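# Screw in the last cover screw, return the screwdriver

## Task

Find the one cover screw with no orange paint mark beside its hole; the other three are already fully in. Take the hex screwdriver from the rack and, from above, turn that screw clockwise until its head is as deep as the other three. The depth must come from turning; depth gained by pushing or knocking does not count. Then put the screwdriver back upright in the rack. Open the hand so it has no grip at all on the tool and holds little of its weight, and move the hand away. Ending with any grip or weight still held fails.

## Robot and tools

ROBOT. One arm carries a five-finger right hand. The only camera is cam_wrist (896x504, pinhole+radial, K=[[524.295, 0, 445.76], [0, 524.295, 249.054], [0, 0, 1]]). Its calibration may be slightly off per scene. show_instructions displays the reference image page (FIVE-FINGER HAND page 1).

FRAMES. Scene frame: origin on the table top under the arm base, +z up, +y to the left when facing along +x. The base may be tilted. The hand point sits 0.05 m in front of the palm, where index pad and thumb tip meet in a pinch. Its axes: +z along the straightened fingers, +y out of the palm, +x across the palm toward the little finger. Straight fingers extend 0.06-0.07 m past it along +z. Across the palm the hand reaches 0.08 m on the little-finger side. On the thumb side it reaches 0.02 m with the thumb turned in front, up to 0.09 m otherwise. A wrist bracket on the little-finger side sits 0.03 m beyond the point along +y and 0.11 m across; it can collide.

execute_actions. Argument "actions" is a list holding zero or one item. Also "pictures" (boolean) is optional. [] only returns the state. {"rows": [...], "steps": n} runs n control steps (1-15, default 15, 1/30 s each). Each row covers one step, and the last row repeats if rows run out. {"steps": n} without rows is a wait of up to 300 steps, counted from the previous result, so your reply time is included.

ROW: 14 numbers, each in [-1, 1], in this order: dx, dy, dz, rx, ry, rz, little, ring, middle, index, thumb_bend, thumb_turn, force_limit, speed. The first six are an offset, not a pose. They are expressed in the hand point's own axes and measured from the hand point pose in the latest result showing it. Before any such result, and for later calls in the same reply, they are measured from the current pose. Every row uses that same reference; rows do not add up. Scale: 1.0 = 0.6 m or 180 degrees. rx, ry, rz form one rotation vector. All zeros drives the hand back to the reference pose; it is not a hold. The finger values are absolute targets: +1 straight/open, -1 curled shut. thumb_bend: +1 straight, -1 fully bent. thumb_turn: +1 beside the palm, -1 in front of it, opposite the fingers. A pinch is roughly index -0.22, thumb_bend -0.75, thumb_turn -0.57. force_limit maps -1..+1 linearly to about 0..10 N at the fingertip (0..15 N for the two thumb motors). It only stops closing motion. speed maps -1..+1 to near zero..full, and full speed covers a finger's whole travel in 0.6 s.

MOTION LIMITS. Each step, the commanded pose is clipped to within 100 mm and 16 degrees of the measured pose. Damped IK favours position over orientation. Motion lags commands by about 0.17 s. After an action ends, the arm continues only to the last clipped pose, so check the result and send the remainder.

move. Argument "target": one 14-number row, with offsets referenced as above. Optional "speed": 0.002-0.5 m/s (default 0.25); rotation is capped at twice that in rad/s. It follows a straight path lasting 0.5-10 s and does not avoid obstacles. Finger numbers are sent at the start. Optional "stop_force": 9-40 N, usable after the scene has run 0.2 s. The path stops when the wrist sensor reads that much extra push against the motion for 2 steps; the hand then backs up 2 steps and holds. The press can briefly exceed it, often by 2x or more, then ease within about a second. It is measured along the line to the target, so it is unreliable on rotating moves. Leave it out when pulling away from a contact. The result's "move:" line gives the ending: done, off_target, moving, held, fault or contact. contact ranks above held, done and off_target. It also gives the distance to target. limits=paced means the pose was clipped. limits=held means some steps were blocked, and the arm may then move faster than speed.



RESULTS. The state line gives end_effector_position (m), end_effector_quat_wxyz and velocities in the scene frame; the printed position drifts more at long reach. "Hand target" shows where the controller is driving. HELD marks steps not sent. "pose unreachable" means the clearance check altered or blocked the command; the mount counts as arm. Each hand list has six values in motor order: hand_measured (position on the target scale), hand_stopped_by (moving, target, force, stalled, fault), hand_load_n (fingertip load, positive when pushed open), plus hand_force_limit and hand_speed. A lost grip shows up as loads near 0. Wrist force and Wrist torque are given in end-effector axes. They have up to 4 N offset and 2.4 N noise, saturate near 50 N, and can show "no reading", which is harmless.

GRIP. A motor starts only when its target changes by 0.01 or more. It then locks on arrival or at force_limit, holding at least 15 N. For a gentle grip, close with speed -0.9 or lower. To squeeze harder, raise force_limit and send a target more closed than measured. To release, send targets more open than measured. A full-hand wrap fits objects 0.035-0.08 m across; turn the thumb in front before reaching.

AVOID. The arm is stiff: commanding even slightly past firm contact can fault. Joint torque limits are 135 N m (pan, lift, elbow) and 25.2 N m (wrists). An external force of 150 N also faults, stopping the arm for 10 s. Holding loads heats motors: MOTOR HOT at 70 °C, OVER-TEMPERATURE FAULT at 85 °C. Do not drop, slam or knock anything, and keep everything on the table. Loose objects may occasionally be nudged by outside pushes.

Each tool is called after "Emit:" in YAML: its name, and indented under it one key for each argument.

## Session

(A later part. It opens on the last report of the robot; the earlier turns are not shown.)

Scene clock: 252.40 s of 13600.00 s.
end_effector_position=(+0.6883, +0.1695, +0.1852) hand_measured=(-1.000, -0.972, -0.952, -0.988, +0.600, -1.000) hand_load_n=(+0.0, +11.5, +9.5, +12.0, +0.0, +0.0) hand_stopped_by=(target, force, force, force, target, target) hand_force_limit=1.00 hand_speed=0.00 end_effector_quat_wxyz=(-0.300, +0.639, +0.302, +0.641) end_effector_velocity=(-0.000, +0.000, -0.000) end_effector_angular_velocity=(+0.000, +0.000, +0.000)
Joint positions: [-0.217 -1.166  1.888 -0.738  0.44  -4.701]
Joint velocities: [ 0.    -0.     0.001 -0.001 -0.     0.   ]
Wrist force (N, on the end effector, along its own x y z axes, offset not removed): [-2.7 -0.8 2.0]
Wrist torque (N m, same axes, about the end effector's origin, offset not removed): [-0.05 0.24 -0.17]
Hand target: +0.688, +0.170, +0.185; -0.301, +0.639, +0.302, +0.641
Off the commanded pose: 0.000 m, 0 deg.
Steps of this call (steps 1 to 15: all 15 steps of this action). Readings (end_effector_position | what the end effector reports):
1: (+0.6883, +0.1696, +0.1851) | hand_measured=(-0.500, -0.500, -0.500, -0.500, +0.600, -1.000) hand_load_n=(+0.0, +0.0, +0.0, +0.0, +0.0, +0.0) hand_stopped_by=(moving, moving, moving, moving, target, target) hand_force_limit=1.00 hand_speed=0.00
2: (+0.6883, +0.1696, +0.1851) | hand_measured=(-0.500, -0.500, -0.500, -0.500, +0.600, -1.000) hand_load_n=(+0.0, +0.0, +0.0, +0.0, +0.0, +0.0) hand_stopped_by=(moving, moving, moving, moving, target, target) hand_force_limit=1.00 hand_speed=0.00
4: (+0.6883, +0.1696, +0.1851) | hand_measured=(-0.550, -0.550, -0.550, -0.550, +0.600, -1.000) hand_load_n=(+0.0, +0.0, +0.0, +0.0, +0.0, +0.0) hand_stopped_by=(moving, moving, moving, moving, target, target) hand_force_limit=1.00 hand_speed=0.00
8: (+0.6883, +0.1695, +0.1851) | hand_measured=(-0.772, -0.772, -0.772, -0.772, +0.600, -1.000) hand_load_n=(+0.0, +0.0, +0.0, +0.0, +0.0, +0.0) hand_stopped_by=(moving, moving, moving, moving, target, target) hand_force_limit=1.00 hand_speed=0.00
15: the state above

Emit:
move:
  target: [0,0.0175,-0.0312,-0.175,0,0,-1,-1,-1,-1,0.6,-1,1,0]
  speed: 0.4

Emit:
move:
  target: [0,0.0175,-0.0312,-0.175,0,0,-1,-1,-1,-1,0.6,-1,1,0]
  speed: 0.4

Emit:
execute_actions:
  actions:
    - {"rows":[[0,0,0,0,0,0,-0.5,-0.5,-0.5,-0.5,0.6,-1,1,0.5]],"steps":8}
  pictures: false

Emit:
move:
  target: [-0.0002,-0.0313,0.0179,0.175,0,0,-0.5,-0.5,-0.5,-0.5,0.6,-1,1,0.5]
  speed: 0.4

Emit:
move:
  target: [0,-0.0312,0.0175,0.175,0,0,-0.5,-0.5,-0.5,-0.5,0.6,-1,1,0.5]
  speed: 0.4

Emit:
execute_actions:
  actions:
    - {"rows":[[0,0,0,0,0,0,-1,-1,-1,-1,0.6,-1,1,0]],"steps":15}
  pictures: false

Emit:
move:
  target: [0,0.0175,-0.0312,-0.175,0,0,-1,-1,-1,-1,0.6,-1,1,0]
  speed: 0.4

Emit:
move:
  target: [0,0.0175,-0.0312,-0.175,0,0,-1,-1,-1,-1,0.6,-1,1,0]
  speed: 0.4

Emit:
execute_actions:
  actions:
    - {"rows":[[0,0,0,0,0,0,-0.5,-0.5,-0.5,-0.5,0.6,-1,1,0.5]],"steps":8}
  pictures: false

Emit:
move:
  target: [-0.0002,-0.0313,0.0179,0.175,0,0,-0.5,-0.5,-0.5,-0.5,0.6,-1,1,0.5]
  speed: 0.4

Emit:
move:
  target: [0,-0.0312,0.0175,0.175,0,0,-0.5,-0.5,-0.5,-0.5,0.6,-1,1,0.5]
  speed: 0.4

Emit:
execute_actions:
  actions:
    - {"rows":[[0,0,0,0,0,0,-1,-1,-1,-1,0.6,-1,1,0]],"steps":15}
  pictures: false

Emit:
move:
  target: [0,0.0175,-0.0312,-0.175,0,0,-1,-1,-1,-1,0.6,-1,1,0]
  speed: 0.4

Emit:
move:
  target: [0,0.0175,-0.0312,-0.175,0,0,-1,-1,-1,-1,0.6,-1,1,0]
  speed: 0.4

Emit:
execute_actions:
  actions:
    - {"rows":[[0,0,0,0,0,0,-0.5,-0.5,-0.5,-0.5,0.6,-1,1,0.5]],"steps":8}
  pictures: false

Emit:
move:
  target: [-0.0002,-0.0313,0.0179,0.175,0,0,-0.5,-0.5,-0.5,-0.5,0.6,-1,1,0.5]
  speed: 0.4

Emit:
move:
  target: [0,-0.0312,0.0175,0.175,0,0,-0.5,-0.5,-0.5,-0.5,0.6,-1,1,0.5]
  speed: 0.4

Emit:
execute_actions:
  actions:
    - {"rows":[[0,0,0,0,0,0,-1,-1,-1,-1,0.6,-1,1,0]],"steps":15}
  pictures: false

Scene clock: 257.80 s of 13600.00 s.
end_effector_position=(+0.6844, +0.1484, +0.1852) hand_measured=(-1.000, -0.972, -0.952, -0.988, +0.600, -1.000) hand_load_n=(+0.0, +8.5, +7.0, +9.5, +0.0, +0.0) hand_stopped_by=(target, force, force, force, target, target) hand_force_limit=1.00 hand_speed=0.00 end_effector_quat_wxyz=(-0.116, +0.696, +0.117, +0.699) end_effector_velocity=(+0.001, -0.000, +0.001) end_effector_angular_velocity=(-0.000, -0.002, -0.010)
Joint positions: [ 0.01  -1.237  1.996 -0.767  1.215 -4.708]
Joint velocities: [ 0.006  0.    -0.003  0.001  0.016 -0.   ]
Wrist force (N, on the end effector, along its own x y z axes, offset not removed): [8.2 -0.2 -2.2]
Wrist torque (N m, same axes, about the end effector's origin, offset not removed): [0.29 -0.46 0.28]
Hand target: +0.685, +0.148, +0.185; -0.116, +0.696, +0.117, +0.699
Off the commanded pose: 0.000 m, 0 deg.
After step 90, 1.07 s passed at rest.
move: done
camera_calibration (this result's frames):
cam_wrist: T_world_to_cam=[[0.283192, -0.953687, -0.101405, -0.0373019], [-0.560258, -0.0786895, -0.824572, 0.551454], [0.778404, 0.290325, -0.556596, -0.339354], [0, 0, 0, 1]] pos_world=[0.583675, 0.106342, 0.262048]

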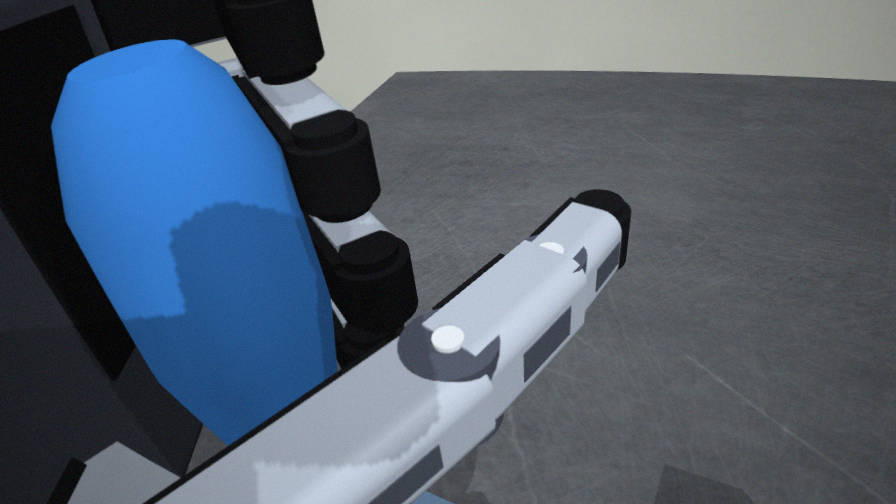

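Scene clock: 259.13 s of 13600.00 s.
end_effector_position=(+0.6701, +0.1325, +0.1851) hand_measured=(-1.000, -0.974, -0.952, -0.988, +0.600, -1.000) hand_load_n=(+0.0, +4.0, +5.5, +9.0, +0.0, +0.0) hand_stopped_by=(target, force, force, force, target, target) hand_force_limit=1.00 hand_speed=0.00 end_effector_quat_wxyz=(+0.077, +0.701, -0.076, +0.704) end_effector_velocity=(+0.001, -0.001, -0.000) end_effector_angular_velocity=(+0.001, +0.001, -0.011)
Joint positions: [ 0.274 -1.127  1.825 -0.704  2.028 -4.71 ]
Joint velocities: [ 0.003  0.005 -0.008  0.004  0.014  0.001]
Wrist force (N, on the end effector, along its own x y z axes, offset not removed): [-2.4 -3.7 1.1]
Wrist torque (N m, same axes, about the end effector's origin, offset not removed): [-0.55 0.20 -0.37]
Hand target: +0.670, +0.132, +0.185; +0.077, +0.701, -0.077, +0.704
Off the commanded pose: 0.000 m, 0 deg.
move: done
camera_calibration (this result's frames):
cam_wrist: T_world_to_cam=[[-0.255759, -0.961186, -0.103485, 0.314083], [-0.518036, 0.226642, -0.824786, 0.473317], [0.816227, -0.157337, -0.555895, -0.289765], [0, 0, 0, 1]] pos_world=[0.562038, 0.149028, 0.26181]

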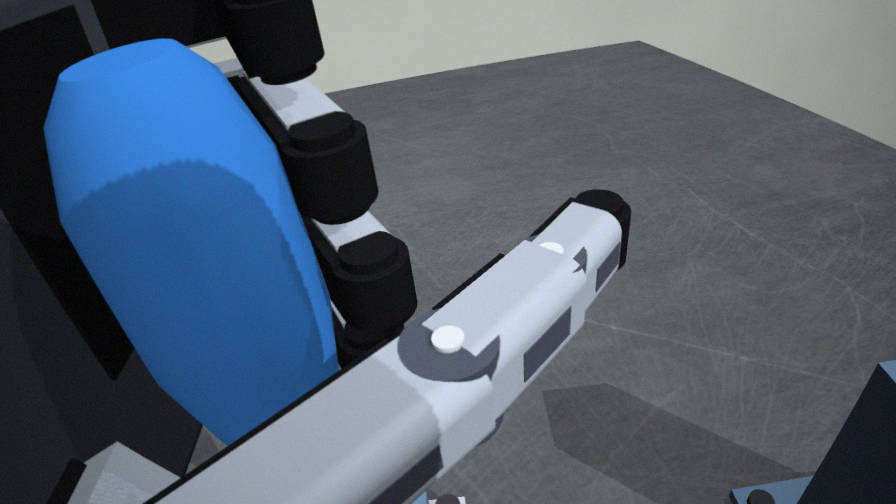

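Scene clock: 259.40 s of 13600.00 s.
end_effector_position=(+0.6701, +0.1326, +0.1851) hand_measured=(-0.592, -0.566, -0.546, -0.580, +0.600, -1.000) hand_load_n=(+0.0, +0.0, +0.5, +0.0, +0.0, +0.0) hand_stopped_by=(moving, moving, moving, moving, target, target) hand_force_limit=1.00 hand_speed=0.50 end_effector_quat_wxyz=(+0.077, +0.701, -0.077, +0.704) end_effector_velocity=(+0.000, +0.000, -0.000) end_effector_angular_velocity=(-0.001, -0.001, +0.002)
Joint positions: [ 0.274 -1.127  1.825 -0.704  2.028 -4.71 ]
Joint velocities: [ 0.     0.001  0.    -0.002 -0.002 -0.001]
Wrist force (N, on the end effector, along its own x y z axes, offset not removed): [-1.0 -2.4 -2.1]
Wrist torque (N m, same axes, about the end effector's origin, offset not removed): [-0.15 0.27 -0.20]
Hand target: +0.670, +0.133, +0.185; +0.077, +0.701, -0.077, +0.704
Off the commanded pose: 0.000 m, 0 deg.
Steps of this call (steps 1 to 8: all 8 steps of this action). Readings (end_effector_position | what the end effector reports):
1: (+0.6701, +0.1325, +0.1851) | hand_measured=(-1.000, -0.974, -0.952, -0.988, +0.600, -1.000) hand_load_n=(+0.0, +4.0, +5.5, +9.0, +0.0, +0.0) hand_stopped_by=(moving, moving, moving, moving, target, target) hand_force_limit=1.00 hand_speed=0.50
2: (+0.6701, +0.1325, +0.1851) | hand_measured=(-1.000, -0.974, -0.952, -0.988, +0.600, -1.000) hand_load_n=(+0.0, +4.0, +5.5, +9.0, +0.0, +0.0) hand_stopped_by=(moving, moving, moving, moving, target, target) hand_force_limit=1.00 hand_speed=0.50
4: (+0.6701, +0.1325, +0.1851) | hand_measured=(-0.924, -0.898, -0.878, -0.914, +0.600, -1.000) hand_load_n=(+0.0, +0.0, +0.0, +0.0, +0.0, +0.0) hand_stopped_by=(moving, moving, moving, moving, target, target) hand_force_limit=1.00 hand_speed=0.50
8: the state above

Scene clock: 260.97 s of 13600.00 s.
end_effector_position=(+0.6845, +0.1486, +0.1850) hand_measured=(-0.500, -0.500, -0.500, -0.500, +0.600, -1.000) hand_load_n=(+0.0, +0.0, +0.0, +0.0, +0.0, +0.0) hand_stopped_by=(target, target, target, target, target, target) hand_force_limit=1.00 hand_speed=0.50 end_effector_quat_wxyz=(-0.116, +0.696, +0.117, +0.699) end_effector_velocity=(+0.001, +0.000, +0.001) end_effector_angular_velocity=(-0.000, -0.002, +0.010)
Joint positions: [ 0.01  -1.236  1.996 -0.767  1.215 -4.708]
Joint velocities: [-0.006  0.001 -0.002 -0.001 -0.016  0.   ]
Wrist force (N, on the end effector, along its own x y z axes, offset not removed): [-1.9 -3.1 -0.8]
Wrist torque (N m, same axes, about the end effector's origin, offset not removed): [-0.40 0.28 -0.45]
Hand target: +0.685, +0.149, +0.185; -0.117, +0.696, +0.118, +0.699
Off the commanded pose: 0.000 m, 0 deg.
move: done
camera_calibration (this result's frames):
cam_wrist: T_world_to_cam=[[0.283217, -0.953692, -0.101293, -0.0372781], [-0.560272, -0.0788058, -0.824552, 0.551411], [0.778386, 0.290278, -0.556645, -0.339524], [0, 0, 0, 1]] pos_world=[0.583779, 0.106459, 0.261897]

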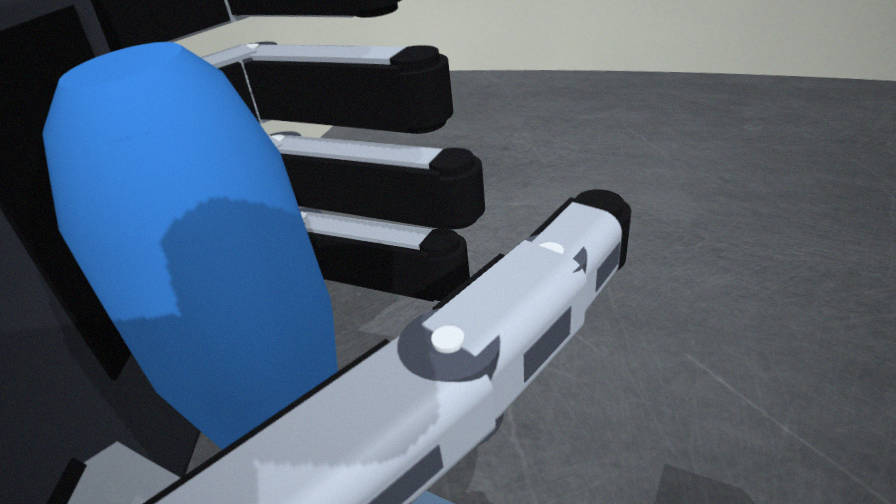

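Scene clock: 262.27 s of 13600.00 s.
end_effector_position=(+0.6883, +0.1696, +0.1850) hand_measured=(-0.500, -0.500, -0.500, -0.500, +0.600, -1.000) hand_load_n=(+0.0, +0.0, +0.0, +0.0, +0.0, +0.0) hand_stopped_by=(target, target, target, target, target, target) hand_force_limit=1.00 hand_speed=0.50 end_effector_quat_wxyz=(-0.300, +0.639, +0.302, +0.641) end_effector_velocity=(+0.000, +0.001, -0.000) end_effector_angular_velocity=(-0.001, +0.001, +0.013)
Joint positions: [-0.217 -1.166  1.888 -0.738  0.44  -4.701]
Joint velocities: [-0.002  0.005 -0.009  0.007 -0.016 -0.003]
Wrist force (N, on the end effector, along its own x y z axes, offset not removed): [-2.1 -2.8 0.1]
Wrist torque (N m, same axes, about the end effector's origin, offset not removed): [-0.35 0.38 -0.33]
Hand target: +0.688, +0.170, +0.185; -0.301, +0.638, +0.302, +0.641
Off the commanded pose: 0.000 m, 0 deg.
move: done
camera_calibration (this result's frames):
cam_wrist: T_world_to_cam=[[0.738976, -0.666296, -0.0998209, -0.381022], [-0.436962, -0.361213, -0.823766, 0.518003], [0.512815, 0.652361, -0.558074, -0.226903], [0, 0, 0, 1]] pos_world=[0.624273, 0.081258, 0.262051]

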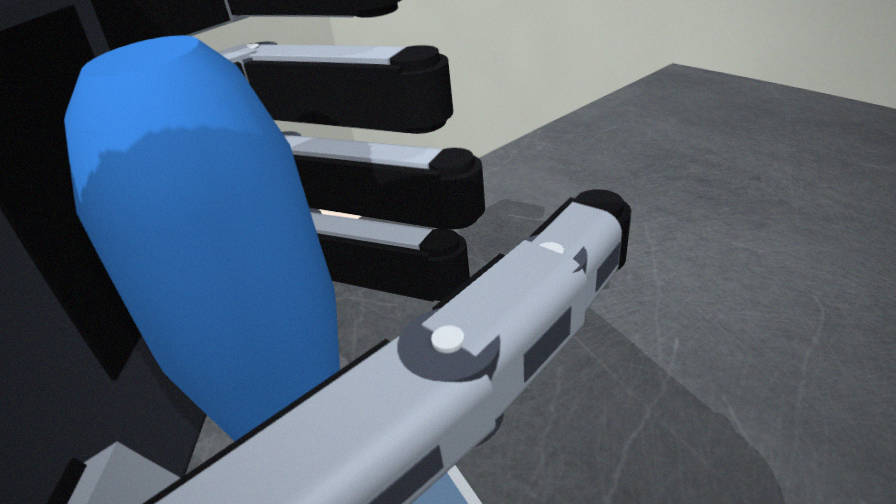

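Scene clock: 262.77 s of 13600.00 s.
end_effector_position=(+0.6884, +0.1695, +0.1851) hand_measured=(-1.000, -0.972, -0.952, -0.988, +0.600, -1.000) hand_load_n=(+0.0, +11.5, +9.5, +12.0, +0.0, +0.0) hand_stopped_by=(target, force, force, force, target, target) hand_force_limit=1.00 hand_speed=0.00 end_effector_quat_wxyz=(-0.300, +0.639, +0.302, +0.641) end_effector_velocity=(-0.000, -0.000, -0.001) end_effector_angular_velocity=(+0.002, +0.003, -0.001)
Joint positions: [-0.217 -1.166  1.888 -0.738  0.44  -4.701]
Joint velocities: [-0.     0.001  0.001 -0.     0.001  0.002]
Wrist force (N, on the end effector, along its own x y z axes, offset not removed): [-3.7 -1.5 0.6]
Wrist torque (N m, same axes, about the end effector's origin, offset not removed): [-0.19 0.49 -0.22]
Hand target: +0.688, +0.170, +0.185; -0.300, +0.639, +0.302, +0.641
Off the commanded pose: 0.000 m, 0 deg.
Steps of this call (steps 1 to 15: all 15 steps of this action). Readings (end_effector_position | what the end effector reports):
1: (+0.6883, +0.1696, +0.1850) | hand_measured=(-0.500, -0.500, -0.500, -0.500, +0.600, -1.000) hand_load_n=(+0.0, +0.0, +0.0, +0.0, +0.0, +0.0) hand_stopped_by=(moving, moving, moving, moving, target, target) hand_force_limit=1.00 hand_speed=0.00
2: (+0.6883, +0.1696, +0.1850) | hand_measured=(-0.500, -0.500, -0.500, -0.500, +0.600, -1.000) hand_load_n=(+0.0, +0.0, +0.0, +0.0, +0.0, +0.0) hand_stopped_by=(moving, moving, moving, moving, target, target) hand_force_limit=1.00 hand_speed=0.00
4: (+0.6883, +0.1696, +0.1850) | hand_measured=(-0.550, -0.550, -0.550, -0.550, +0.600, -1.000) hand_load_n=(+0.0, +0.0, +0.0, +0.0, +0.0, +0.0) hand_stopped_by=(moving, moving, moving, moving, target, target) hand_force_limit=1.00 hand_speed=0.00
8: (+0.6884, +0.1695, +0.1850) | hand_measured=(-0.772, -0.772, -0.772, -0.772, +0.600, -1.000) hand_load_n=(+0.0, +0.0, +0.0, +0.0, +0.0, +0.0) hand_stopped_by=(moving, moving, moving, moving, target, target) hand_force_limit=1.00 hand_speed=0.00
15: the state above

Scene clock: 264.33 s of 13600.00 s.
end_effector_position=(+0.6844, +0.1485, +0.1850) hand_measured=(-1.000, -0.972, -0.952, -0.988, +0.600, -1.000) hand_load_n=(+0.0, +8.5, +7.5, +10.0, +0.0, +0.0) hand_stopped_by=(target, force, force, force, target, target) hand_force_limit=1.00 hand_speed=0.00 end_effector_quat_wxyz=(-0.116, +0.696, +0.117, +0.699) end_effector_velocity=(+0.001, -0.000, +0.000) end_effector_angular_velocity=(+0.002, +0.001, -0.011)
Joint positions: [ 0.01  -1.236  1.996 -0.768  1.216 -4.708]
Joint velocities: [ 0.005  0.002 -0.003  0.002  0.016  0.001]
Wrist force (N, on the end effector, along its own x y z axes, offset not removed): [9.5 -0.8 -1.3]
Wrist torque (N m, same axes, about the end effector's origin, offset not removed): [0.11 -0.58 0.23]
Hand target: +0.684, +0.148, +0.185; -0.116, +0.696, +0.117, +0.699
Off the commanded pose: 0.000 m, 0 deg.
move: done
camera_calibration (this result's frames):
cam_wrist: T_world_to_cam=[[0.282965, -0.953754, -0.101411, -0.0371312], [-0.560221, -0.0785294, -0.824612, 0.551262], [0.778513, 0.290149, -0.556534, -0.339504], [0, 0, 0, 1]] pos_world=[0.583644, 0.106383, 0.261866]

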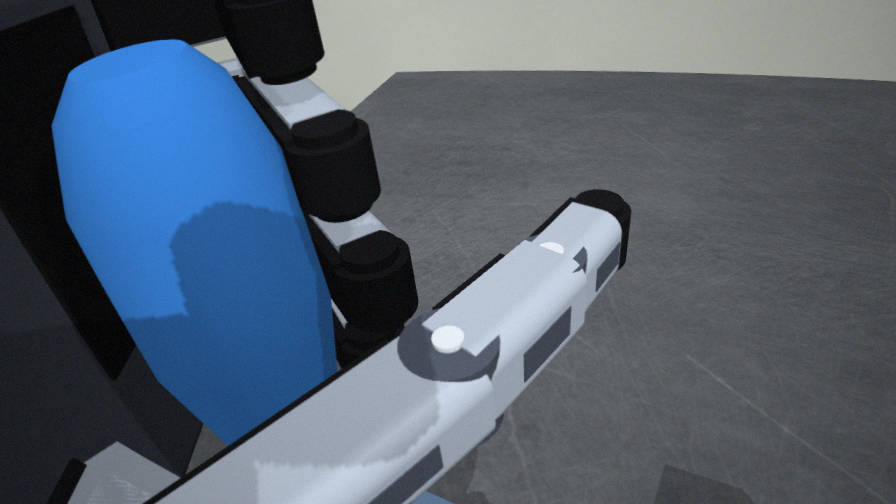

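Scene clock: 265.67 s of 13600.00 s.
end_effector_position=(+0.6700, +0.1325, +0.1849) hand_measured=(-1.000, -0.972, -0.952, -0.988, +0.600, -1.000) hand_load_n=(+0.0, +4.5, +6.0, +9.5, +0.0, +0.0) hand_stopped_by=(target, force, force, force, target, target) hand_force_limit=1.00 hand_speed=0.00 end_effector_quat_wxyz=(+0.077, +0.701, -0.077, +0.705) end_effector_velocity=(+0.001, -0.000, +0.000) end_effector_angular_velocity=(+0.000, +0.000, -0.008)
Joint positions: [ 0.274 -1.127  1.825 -0.705  2.028 -4.71 ]
Joint velocities: [ 0.003  0.004 -0.007  0.004  0.011  0.   ]
Wrist force (N, on the end effector, along its own x y z axes, offset not removed): [-1.3 -2.3 0.1]
Wrist torque (N m, same axes, about the end effector's origin, offset not removed): [-0.23 0.11 -0.33]
Hand target: +0.670, +0.133, +0.185; +0.077, +0.701, -0.077, +0.704
Off the commanded pose: 0.000 m, 0 deg.
move: done
camera_calibration (this result's frames):
cam_wrist: T_world_to_cam=[[-0.255987, -0.96112, -0.103531, 0.314235], [-0.517919, 0.226793, -0.824818, 0.473068], [0.816229, -0.157522, -0.555838, -0.289829], [0, 0, 0, 1]] pos_world=[0.562018, 0.149074, 0.26163]

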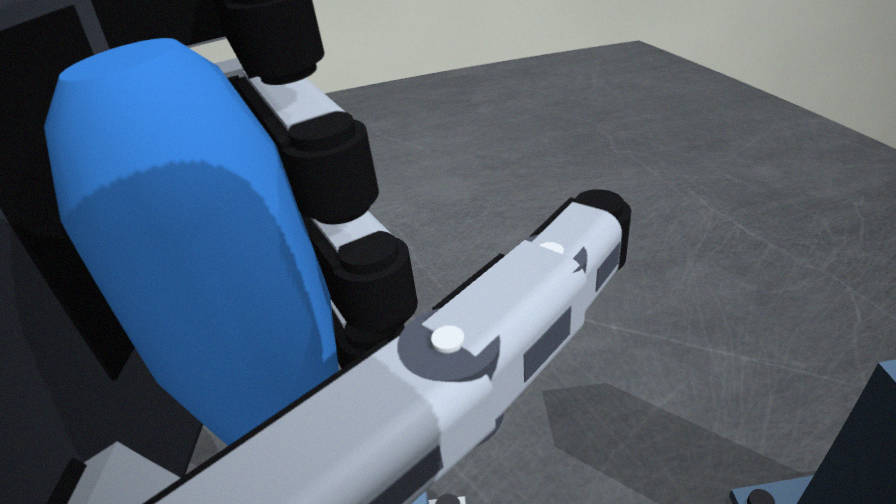

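Scene clock: 265.93 s of 13600.00 s.
end_effector_position=(+0.6701, +0.1326, +0.1849) hand_measured=(-0.592, -0.564, -0.546, -0.580, +0.600, -1.000) hand_load_n=(+0.0, +0.0, +0.5, +0.0, +0.0, +0.0) hand_stopped_by=(moving, moving, moving, moving, target, target) hand_force_limit=1.00 hand_speed=0.50 end_effector_quat_wxyz=(+0.077, +0.701, -0.077, +0.705) end_effector_velocity=(+0.000, +0.000, +0.001) end_effector_angular_velocity=(-0.001, -0.001, +0.001)
Joint positions: [ 0.274 -1.127  1.825 -0.705  2.028 -4.71 ]
Joint velocities: [ 0.    -0.001  0.    -0.001 -0.001 -0.001]
Wrist force (N, on the end effector, along its own x y z axes, offset not removed): [-1.7 -3.1 -0.4]
Wrist torque (N m, same axes, about the end effector's origin, offset not removed): [-0.46 0.39 -0.36]
Hand target: +0.670, +0.133, +0.185; +0.077, +0.701, -0.077, +0.705
Off the commanded pose: 0.000 m, 0 deg.
Steps of this call (steps 1 to 8: all 8 steps of this action). Readings (end_effector_position | what the end effector reports):
1: (+0.6701, +0.1325, +0.1849) | hand_measured=(-1.000, -0.972, -0.952, -0.988, +0.600, -1.000) hand_load_n=(+0.0, +4.5, +6.0, +9.5, +0.0, +0.0) hand_stopped_by=(moving, moving, moving, moving, target, target) hand_force_limit=1.00 hand_speed=0.50
2: (+0.6701, +0.1325, +0.1849) | hand_measured=(-1.000, -0.972, -0.952, -0.988, +0.600, -1.000) hand_load_n=(+0.0, +4.5, +6.0, +9.5, +0.0, +0.0) hand_stopped_by=(moving, moving, moving, moving, target, target) hand_force_limit=1.00 hand_speed=0.50
4: (+0.6701, +0.1325, +0.1849) | hand_measured=(-0.924, -0.898, -0.878, -0.914, +0.600, -1.000) hand_load_n=(+0.0, +0.0, +0.0, +0.0, +0.0, +0.0) hand_stopped_by=(moving, moving, moving, moving, target, target) hand_force_limit=1.00 hand_speed=0.50
8: the state above

Scene clock: 267.50 s of 13600.00 s.
end_effector_position=(+0.6845, +0.1486, +0.1849) hand_measured=(-0.500, -0.500, -0.500, -0.500, +0.600, -1.000) hand_load_n=(+0.0, +0.0, +0.0, +0.0, +0.0, +0.0) hand_stopped_by=(target, target, target, target, target, target) hand_force_limit=1.00 hand_speed=0.50 end_effector_quat_wxyz=(-0.116, +0.696, +0.117, +0.699) end_effector_velocity=(+0.001, +0.000, +0.001) end_effector_angular_velocity=(+0.000, -0.002, +0.011)
Joint positions: [ 0.01  -1.236  1.996 -0.768  1.216 -4.708]
Joint velocities: [-0.006  0.    -0.003 -0.    -0.017  0.   ]
Wrist force (N, on the end effector, along its own x y z axes, offset not removed): [-1.6 -0.9 -0.6]
Wrist torque (N m, same axes, about the end effector's origin, offset not removed): [0.02 0.28 -0.32]
Hand target: +0.685, +0.149, +0.185; -0.117, +0.696, +0.118, +0.699
Off the commanded pose: 0.000 m, 0 deg.
move: done
camera_calibration (this result's frames):
cam_wrist: T_world_to_cam=[[0.282989, -0.953759, -0.1013, -0.0371071], [-0.560231, -0.0786448, -0.824594, 0.551219], [0.778497, 0.290103, -0.556581, -0.339675], [0, 0, 0, 1]] pos_world=[0.583747, 0.1065, 0.261717]

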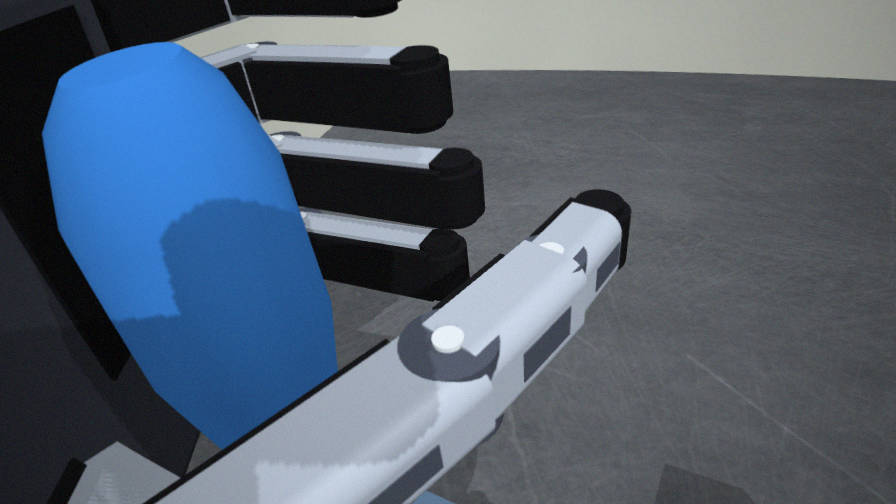

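Scene clock: 268.80 s of 13600.00 s.
end_effector_position=(+0.6883, +0.1696, +0.1848) hand_measured=(-0.500, -0.500, -0.500, -0.500, +0.600, -1.000) hand_load_n=(+0.0, +0.0, +0.0, +0.0, +0.0, +0.0) hand_stopped_by=(target, target, target, target, target, target) hand_force_limit=1.00 hand_speed=0.50 end_effector_quat_wxyz=(-0.300, +0.639, +0.302, +0.641) end_effector_velocity=(+0.001, +0.001, -0.001) end_effector_angular_velocity=(-0.001, +0.001, +0.011)
Joint positions: [-0.217 -1.165  1.888 -0.739  0.44  -4.7  ]
Joint velocities: [-0.002  0.006 -0.009  0.006 -0.013 -0.003]
Wrist force (N, on the end effector, along its own x y z axes, offset not removed): [-0.2 -1.6 0.8]
Wrist torque (N m, same axes, about the end effector's origin, offset not removed): [-0.10 -0.03 -0.16]
Hand target: +0.688, +0.170, +0.185; -0.301, +0.638, +0.302, +0.641
Off the commanded pose: 0.000 m, 0 deg.
move: done
camera_calibration (this result's frames):
cam_wrist: T_world_to_cam=[[0.738819, -0.666475, -0.099788, -0.380888], [-0.436992, -0.361082, -0.823807, 0.517871], [0.513015, 0.65225, -0.558019, -0.227133], [0, 0, 0, 1]] pos_world=[0.624235, 0.0812887, 0.261873]

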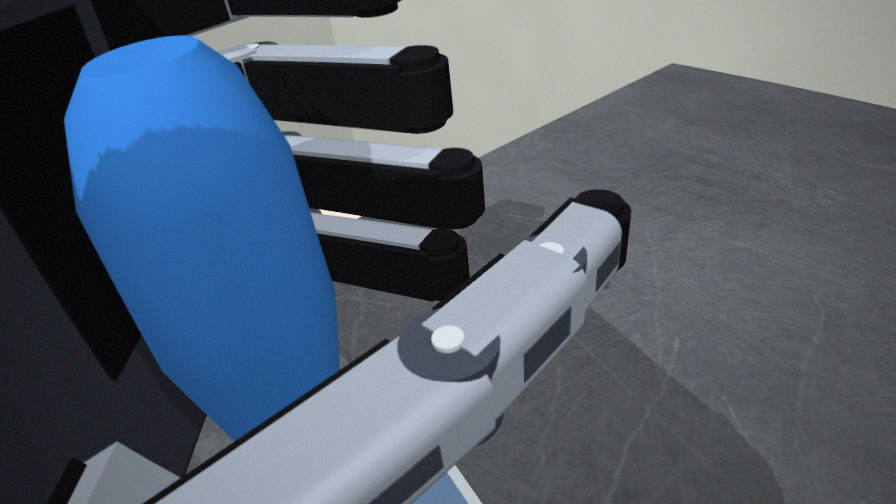

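Scene clock: 269.30 s of 13600.00 s.
end_effector_position=(+0.6884, +0.1695, +0.1849) hand_measured=(-1.000, -0.972, -0.952, -0.988, +0.600, -1.000) hand_load_n=(+0.0, +11.5, +10.0, +12.0, +0.0, +0.0) hand_stopped_by=(target, force, force, force, target, target) hand_force_limit=1.00 hand_speed=0.00 end_effector_quat_wxyz=(-0.300, +0.639, +0.302, +0.641) end_effector_velocity=(-0.001, +0.000, -0.001) end_effector_angular_velocity=(+0.001, +0.002, +0.001)
Joint positions: [-0.217 -1.165  1.888 -0.739  0.44  -4.701]
Joint velocities: [-0.    -0.     0.001  0.    -0.001  0.001]
Wrist force (N, on the end effector, along its own x y z axes, offset not removed): [-4.3 -0.8 0.1]
Wrist torque (N m, same axes, about the end effector's origin, offset not removed): [0.14 0.56 -0.18]
Hand target: +0.688, +0.170, +0.185; -0.300, +0.639, +0.302, +0.641
Off the commanded pose: 0.000 m, 0 deg.
Steps of this call (steps 1 to 15: all 15 steps of this action). Readings (end_effector_position | what the end effector reports):
1: (+0.6883, +0.1696, +0.1848) | hand_measured=(-0.500, -0.500, -0.500, -0.500, +0.600, -1.000) hand_load_n=(+0.0, +0.0, +0.0, +0.0, +0.0, +0.0) hand_stopped_by=(moving, moving, moving, moving, target, target) hand_force_limit=1.00 hand_speed=0.00
2: (+0.6883, +0.1696, +0.1848) | hand_measured=(-0.500, -0.500, -0.500, -0.500, +0.600, -1.000) hand_load_n=(+0.0, +0.0, +0.0, +0.0, +0.0, +0.0) hand_stopped_by=(moving, moving, moving, moving, target, target) hand_force_limit=1.00 hand_speed=0.00
4: (+0.6883, +0.1696, +0.1848) | hand_measured=(-0.550, -0.550, -0.550, -0.550, +0.600, -1.000) hand_load_n=(+0.0, +0.0, +0.0, +0.0, +0.0, +0.0) hand_stopped_by=(moving, moving, moving, moving, target, target) hand_force_limit=1.00 hand_speed=0.00
8: (+0.6884, +0.1695, +0.1849) | hand_measured=(-0.772, -0.772, -0.772, -0.772, +0.600, -1.000) hand_load_n=(+0.0, +0.0, +0.0, +0.0, +0.0, +0.0) hand_stopped_by=(moving, moving, moving, moving, target, target) hand_force_limit=1.00 hand_speed=0.00
15: the state above

Scene clock: 270.87 s of 13600.00 s.
end_effector_position=(+0.6844, +0.1485, +0.1849) hand_measured=(-1.000, -0.972, -0.952, -0.988, +0.600, -1.000) hand_load_n=(+0.0, +9.0, +7.5, +10.0, +0.0, +0.0) hand_stopped_by=(target, force, force, force, target, target) hand_force_limit=1.00 hand_speed=0.00 end_effector_quat_wxyz=(-0.116, +0.696, +0.117, +0.699) end_effector_velocity=(+0.001, +0.000, +0.000) end_effector_angular_velocity=(-0.002, -0.000, -0.009)
Joint positions: [ 0.01  -1.236  1.996 -0.768  1.216 -4.708]
Joint velocities: [ 0.006  0.002 -0.003  0.001  0.014 -0.002]
Wrist force (N, on the end effector, along its own x y z axes, offset not removed): [6.4 -0.6 -2.4]
Wrist torque (N m, same axes, about the end effector's origin, offset not removed): [0.18 -0.05 0.11]
Hand target: +0.684, +0.148, +0.185; -0.116, +0.696, +0.117, +0.699
Off the commanded pose: 0.000 m, 0 deg.
move: done
camera_calibration (this result's frames):
cam_wrist: T_world_to_cam=[[0.282738, -0.953821, -0.101417, -0.0369608], [-0.560177, -0.0783684, -0.824657, 0.551071], [0.778627, 0.289974, -0.556466, -0.339656], [0, 0, 0, 1]] pos_world=[0.583613, 0.106424, 0.261689]

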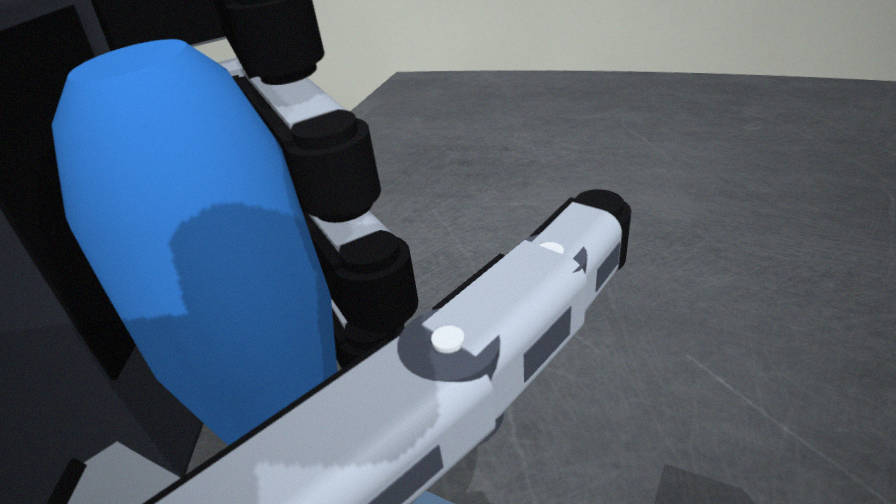

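Scene clock: 272.20 s of 13600.00 s.
end_effector_position=(+0.6700, +0.1326, +0.1847) hand_measured=(-1.000, -0.972, -0.952, -0.988, +0.600, -1.000) hand_load_n=(+0.0, +4.0, +5.5, +9.5, +0.0, +0.0) hand_stopped_by=(target, force, force, force, target, target) hand_force_limit=1.00 hand_speed=0.00 end_effector_quat_wxyz=(+0.077, +0.701, -0.077, +0.705) end_effector_velocity=(+0.000, -0.001, -0.000) end_effector_angular_velocity=(-0.000, +0.001, -0.010)
Joint positions: [ 0.274 -1.126  1.825 -0.705  2.029 -4.71 ]
Joint velocities: [ 0.003  0.005 -0.008  0.004  0.013 -0.   ]
Wrist force (N, on the end effector, along its own x y z axes, offset not removed): [-1.4 -0.9 -2.1]
Wrist torque (N m, same axes, about the end effector's origin, offset not removed): [0.03 0.30 -0.24]
Hand target: +0.670, +0.133, +0.185; +0.077, +0.701, -0.077, +0.704
Off the commanded pose: 0.000 m, 0 deg.
move: done
camera_calibration (this result's frames):
cam_wrist: T_world_to_cam=[[-0.256217, -0.961055, -0.103569, 0.314383], [-0.517813, 0.226939, -0.824845, 0.472822], [0.816225, -0.15771, -0.555792, -0.289887], [0, 0, 0, 1]] pos_world=[0.561996, 0.14912, 0.261448]

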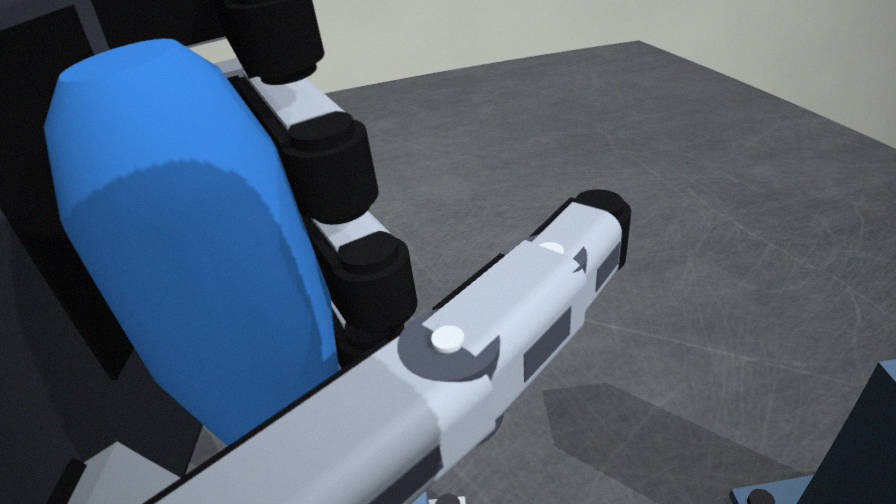

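Scene clock: 272.47 s of 13600.00 s.
end_effector_position=(+0.6701, +0.1326, +0.1847) hand_measured=(-0.592, -0.564, -0.546, -0.580, +0.600, -1.000) hand_load_n=(+0.0, +0.0, +0.5, +0.0, +0.0, +0.0) hand_stopped_by=(moving, moving, moving, moving, target, target) hand_force_limit=1.00 hand_speed=0.50 end_effector_quat_wxyz=(+0.077, +0.701, -0.077, +0.705) end_effector_velocity=(+0.000, +0.000, -0.001) end_effector_angular_velocity=(-0.001, +0.001, +0.001)
Joint positions: [ 0.274 -1.126  1.825 -0.705  2.029 -4.71 ]
Joint velocities: [-0.     0.001  0.    -0.    -0.001 -0.001]
Wrist force (N, on the end effector, along its own x y z axes, offset not removed): [-2.3 -0.3 -0.3]
Wrist torque (N m, same axes, about the end effector's origin, offset not removed): [-0.02 0.34 -0.34]
Hand target: +0.670, +0.133, +0.185; +0.077, +0.701, -0.077, +0.705
Off the commanded pose: 0.000 m, 0 deg.
Steps of this call (steps 1 to 8: all 8 steps of this action). Readings (end_effector_position | what the end effector reports):
1: (+0.6700, +0.1326, +0.1847) | hand_measured=(-1.000, -0.972, -0.952, -0.988, +0.600, -1.000) hand_load_n=(+0.0, +4.0, +5.5, +9.5, +0.0, +0.0) hand_stopped_by=(moving, moving, moving, moving, target, target) hand_force_limit=1.00 hand_speed=0.50
2: (+0.6700, +0.1325, +0.1847) | hand_measured=(-1.000, -0.972, -0.952, -0.988, +0.600, -1.000) hand_load_n=(+0.0, +4.0, +5.5, +9.5, +0.0, +0.0) hand_stopped_by=(moving, moving, moving, moving, target, target) hand_force_limit=1.00 hand_speed=0.50
4: (+0.6700, +0.1325, +0.1847) | hand_measured=(-0.924, -0.898, -0.878, -0.914, +0.600, -1.000) hand_load_n=(+0.0, +0.0, +0.0, +0.0, +0.0, +0.0) hand_stopped_by=(moving, moving, moving, moving, target, target) hand_force_limit=1.00 hand_speed=0.50
8: the state above

Scene clock: 274.03 s of 13600.00 s.
end_effector_position=(+0.6845, +0.1486, +0.1847) hand_measured=(-0.500, -0.500, -0.500, -0.500, +0.600, -1.000) hand_load_n=(+0.0, +0.0, +0.0, +0.0, +0.0, +0.0) hand_stopped_by=(target, target, target, target, target, target) hand_force_limit=1.00 hand_speed=0.50 end_effector_quat_wxyz=(-0.116, +0.696, +0.117, +0.699) end_effector_velocity=(+0.002, +0.000, +0.001) end_effector_angular_velocity=(+0.000, -0.002, +0.010)
Joint positions: [ 0.01  -1.236  1.996 -0.769  1.216 -4.708]
Joint velocities: [-0.006  0.001 -0.002 -0.001 -0.015  0.001]
Wrist force (N, on the end effector, along its own x y z axes, offset not removed): [-2.3 -3.4 0.3]
Wrist torque (N m, same axes, about the end effector's origin, offset not removed): [-0.40 0.25 -0.38]
Hand target: +0.685, +0.149, +0.185; -0.116, +0.696, +0.117, +0.699
Off the commanded pose: 0.000 m, 0 deg.
move: done
camera_calibration (this result's frames):
cam_wrist: T_world_to_cam=[[0.28276, -0.953826, -0.101305, -0.0369353], [-0.560211, -0.0784908, -0.824623, 0.551027], [0.778595, 0.289923, -0.556538, -0.339814], [0, 0, 0, 1]] pos_world=[0.583713, 0.10654, 0.261528]

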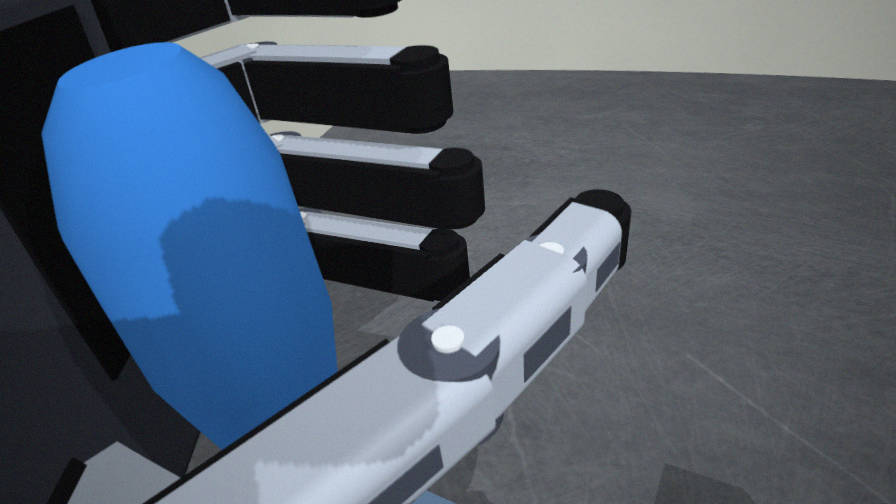

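Scene clock: 275.33 s of 13600.00 s.
end_effector_position=(+0.6883, +0.1696, +0.1846) hand_measured=(-0.500, -0.500, -0.500, -0.500, +0.600, -1.000) hand_load_n=(+0.0, +0.0, +0.0, +0.0, +0.0, +0.0) hand_stopped_by=(target, target, target, target, target, target) hand_force_limit=1.00 hand_speed=0.50 end_effector_quat_wxyz=(-0.300, +0.639, +0.302, +0.641) end_effector_velocity=(+0.001, +0.001, -0.001) end_effector_angular_velocity=(-0.001, +0.002, +0.013)
Joint positions: [-0.217 -1.165  1.889 -0.74   0.441 -4.7  ]
Joint velocities: [-0.002  0.007 -0.009  0.007 -0.015 -0.003]
Wrist force (N, on the end effector, along its own x y z axes, offset not removed): [-1.3 -2.1 1.1]
Wrist torque (N m, same axes, about the end effector's origin, offset not removed): [-0.23 0.16 -0.33]
Hand target: +0.688, +0.170, +0.185; -0.301, +0.638, +0.302, +0.641
Off the commanded pose: 0.000 m, 0 deg.
move: done
camera_calibration (this result's frames):
cam_wrist: T_world_to_cam=[[0.738659, -0.666655, -0.0997677, -0.380748], [-0.437043, -0.360957, -0.823834, 0.517739], [0.513201, 0.652136, -0.557982, -0.227353], [0, 0, 0, 1]] pos_world=[0.624195, 0.0813191, 0.261686]

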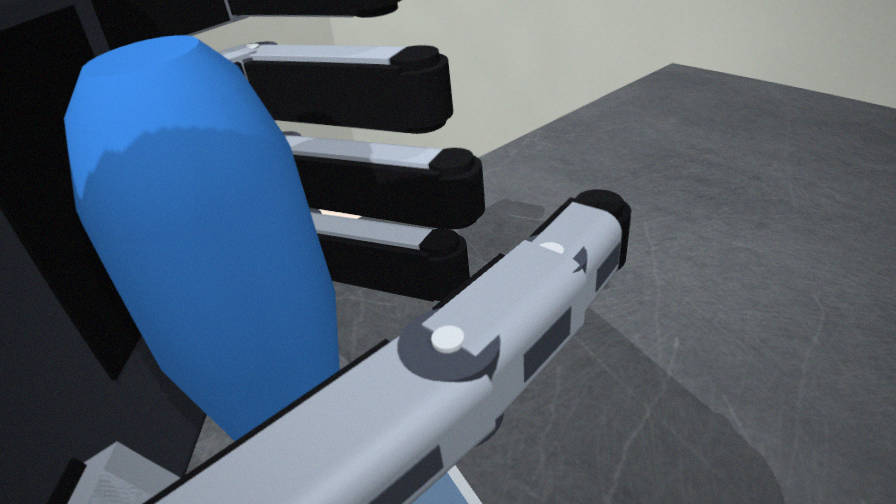

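Scene clock: 275.83 s of 13600.00 s.
end_effector_position=(+0.6884, +0.1695, +0.1847) hand_measured=(-1.000, -0.970, -0.952, -0.988, +0.600, -1.000) hand_load_n=(+0.0, +11.5, +9.5, +12.0, +0.0, +0.0) hand_stopped_by=(target, force, force, force, target, target) hand_force_limit=1.00 hand_speed=0.00 end_effector_quat_wxyz=(-0.300, +0.639, +0.302, +0.641) end_effector_velocity=(-0.000, +0.000, +0.000) end_effector_angular_velocity=(-0.001, -0.001, -0.000)
Joint positions: [-0.217 -1.165  1.889 -0.74   0.441 -4.7  ]
Joint velocities: [ 0.    -0.001  0.001 -0.     0.    -0.001]
Wrist force (N, on the end effector, along its own x y z axes, offset not removed): [-4.1 -2.4 0.2]
Wrist torque (N m, same axes, about the end effector's origin, offset not removed): [-0.21 0.57 -0.15]
Hand target: +0.688, +0.170, +0.185; -0.300, +0.639, +0.302, +0.641
Off the commanded pose: 0.000 m, 0 deg.
Steps of this call (steps 1 to 15: all 15 steps of this action). Readings (end_effector_position | what the end effector reports):
1: (+0.6883, +0.1696, +0.1847) | hand_measured=(-0.500, -0.500, -0.500, -0.500, +0.600, -1.000) hand_load_n=(+0.0, +0.0, +0.0, +0.0, +0.0, +0.0) hand_stopped_by=(moving, moving, moving, moving, target, target) hand_force_limit=1.00 hand_speed=0.00
2: (+0.6883, +0.1696, +0.1847) | hand_measured=(-0.500, -0.500, -0.500, -0.500, +0.600, -1.000) hand_load_n=(+0.0, +0.0, +0.0, +0.0, +0.0, +0.0) hand_stopped_by=(moving, moving, moving, moving, target, target) hand_force_limit=1.00 hand_speed=0.00
4: (+0.6883, +0.1696, +0.1847) | hand_measured=(-0.550, -0.550, -0.550, -0.550, +0.600, -1.000) hand_load_n=(+0.0, +0.0, +0.0, +0.0, +0.0, +0.0) hand_stopped_by=(moving, moving, moving, moving, target, target) hand_force_limit=1.00 hand_speed=0.00
8: (+0.6884, +0.1695, +0.1847) | hand_measured=(-0.772, -0.772, -0.772, -0.772, +0.600, -1.000) hand_load_n=(+0.0, +0.0, +0.0, +0.0, +0.0, +0.0) hand_stopped_by=(moving, moving, moving, moving, target, target) hand_force_limit=1.00 hand_speed=0.00
15: the state above


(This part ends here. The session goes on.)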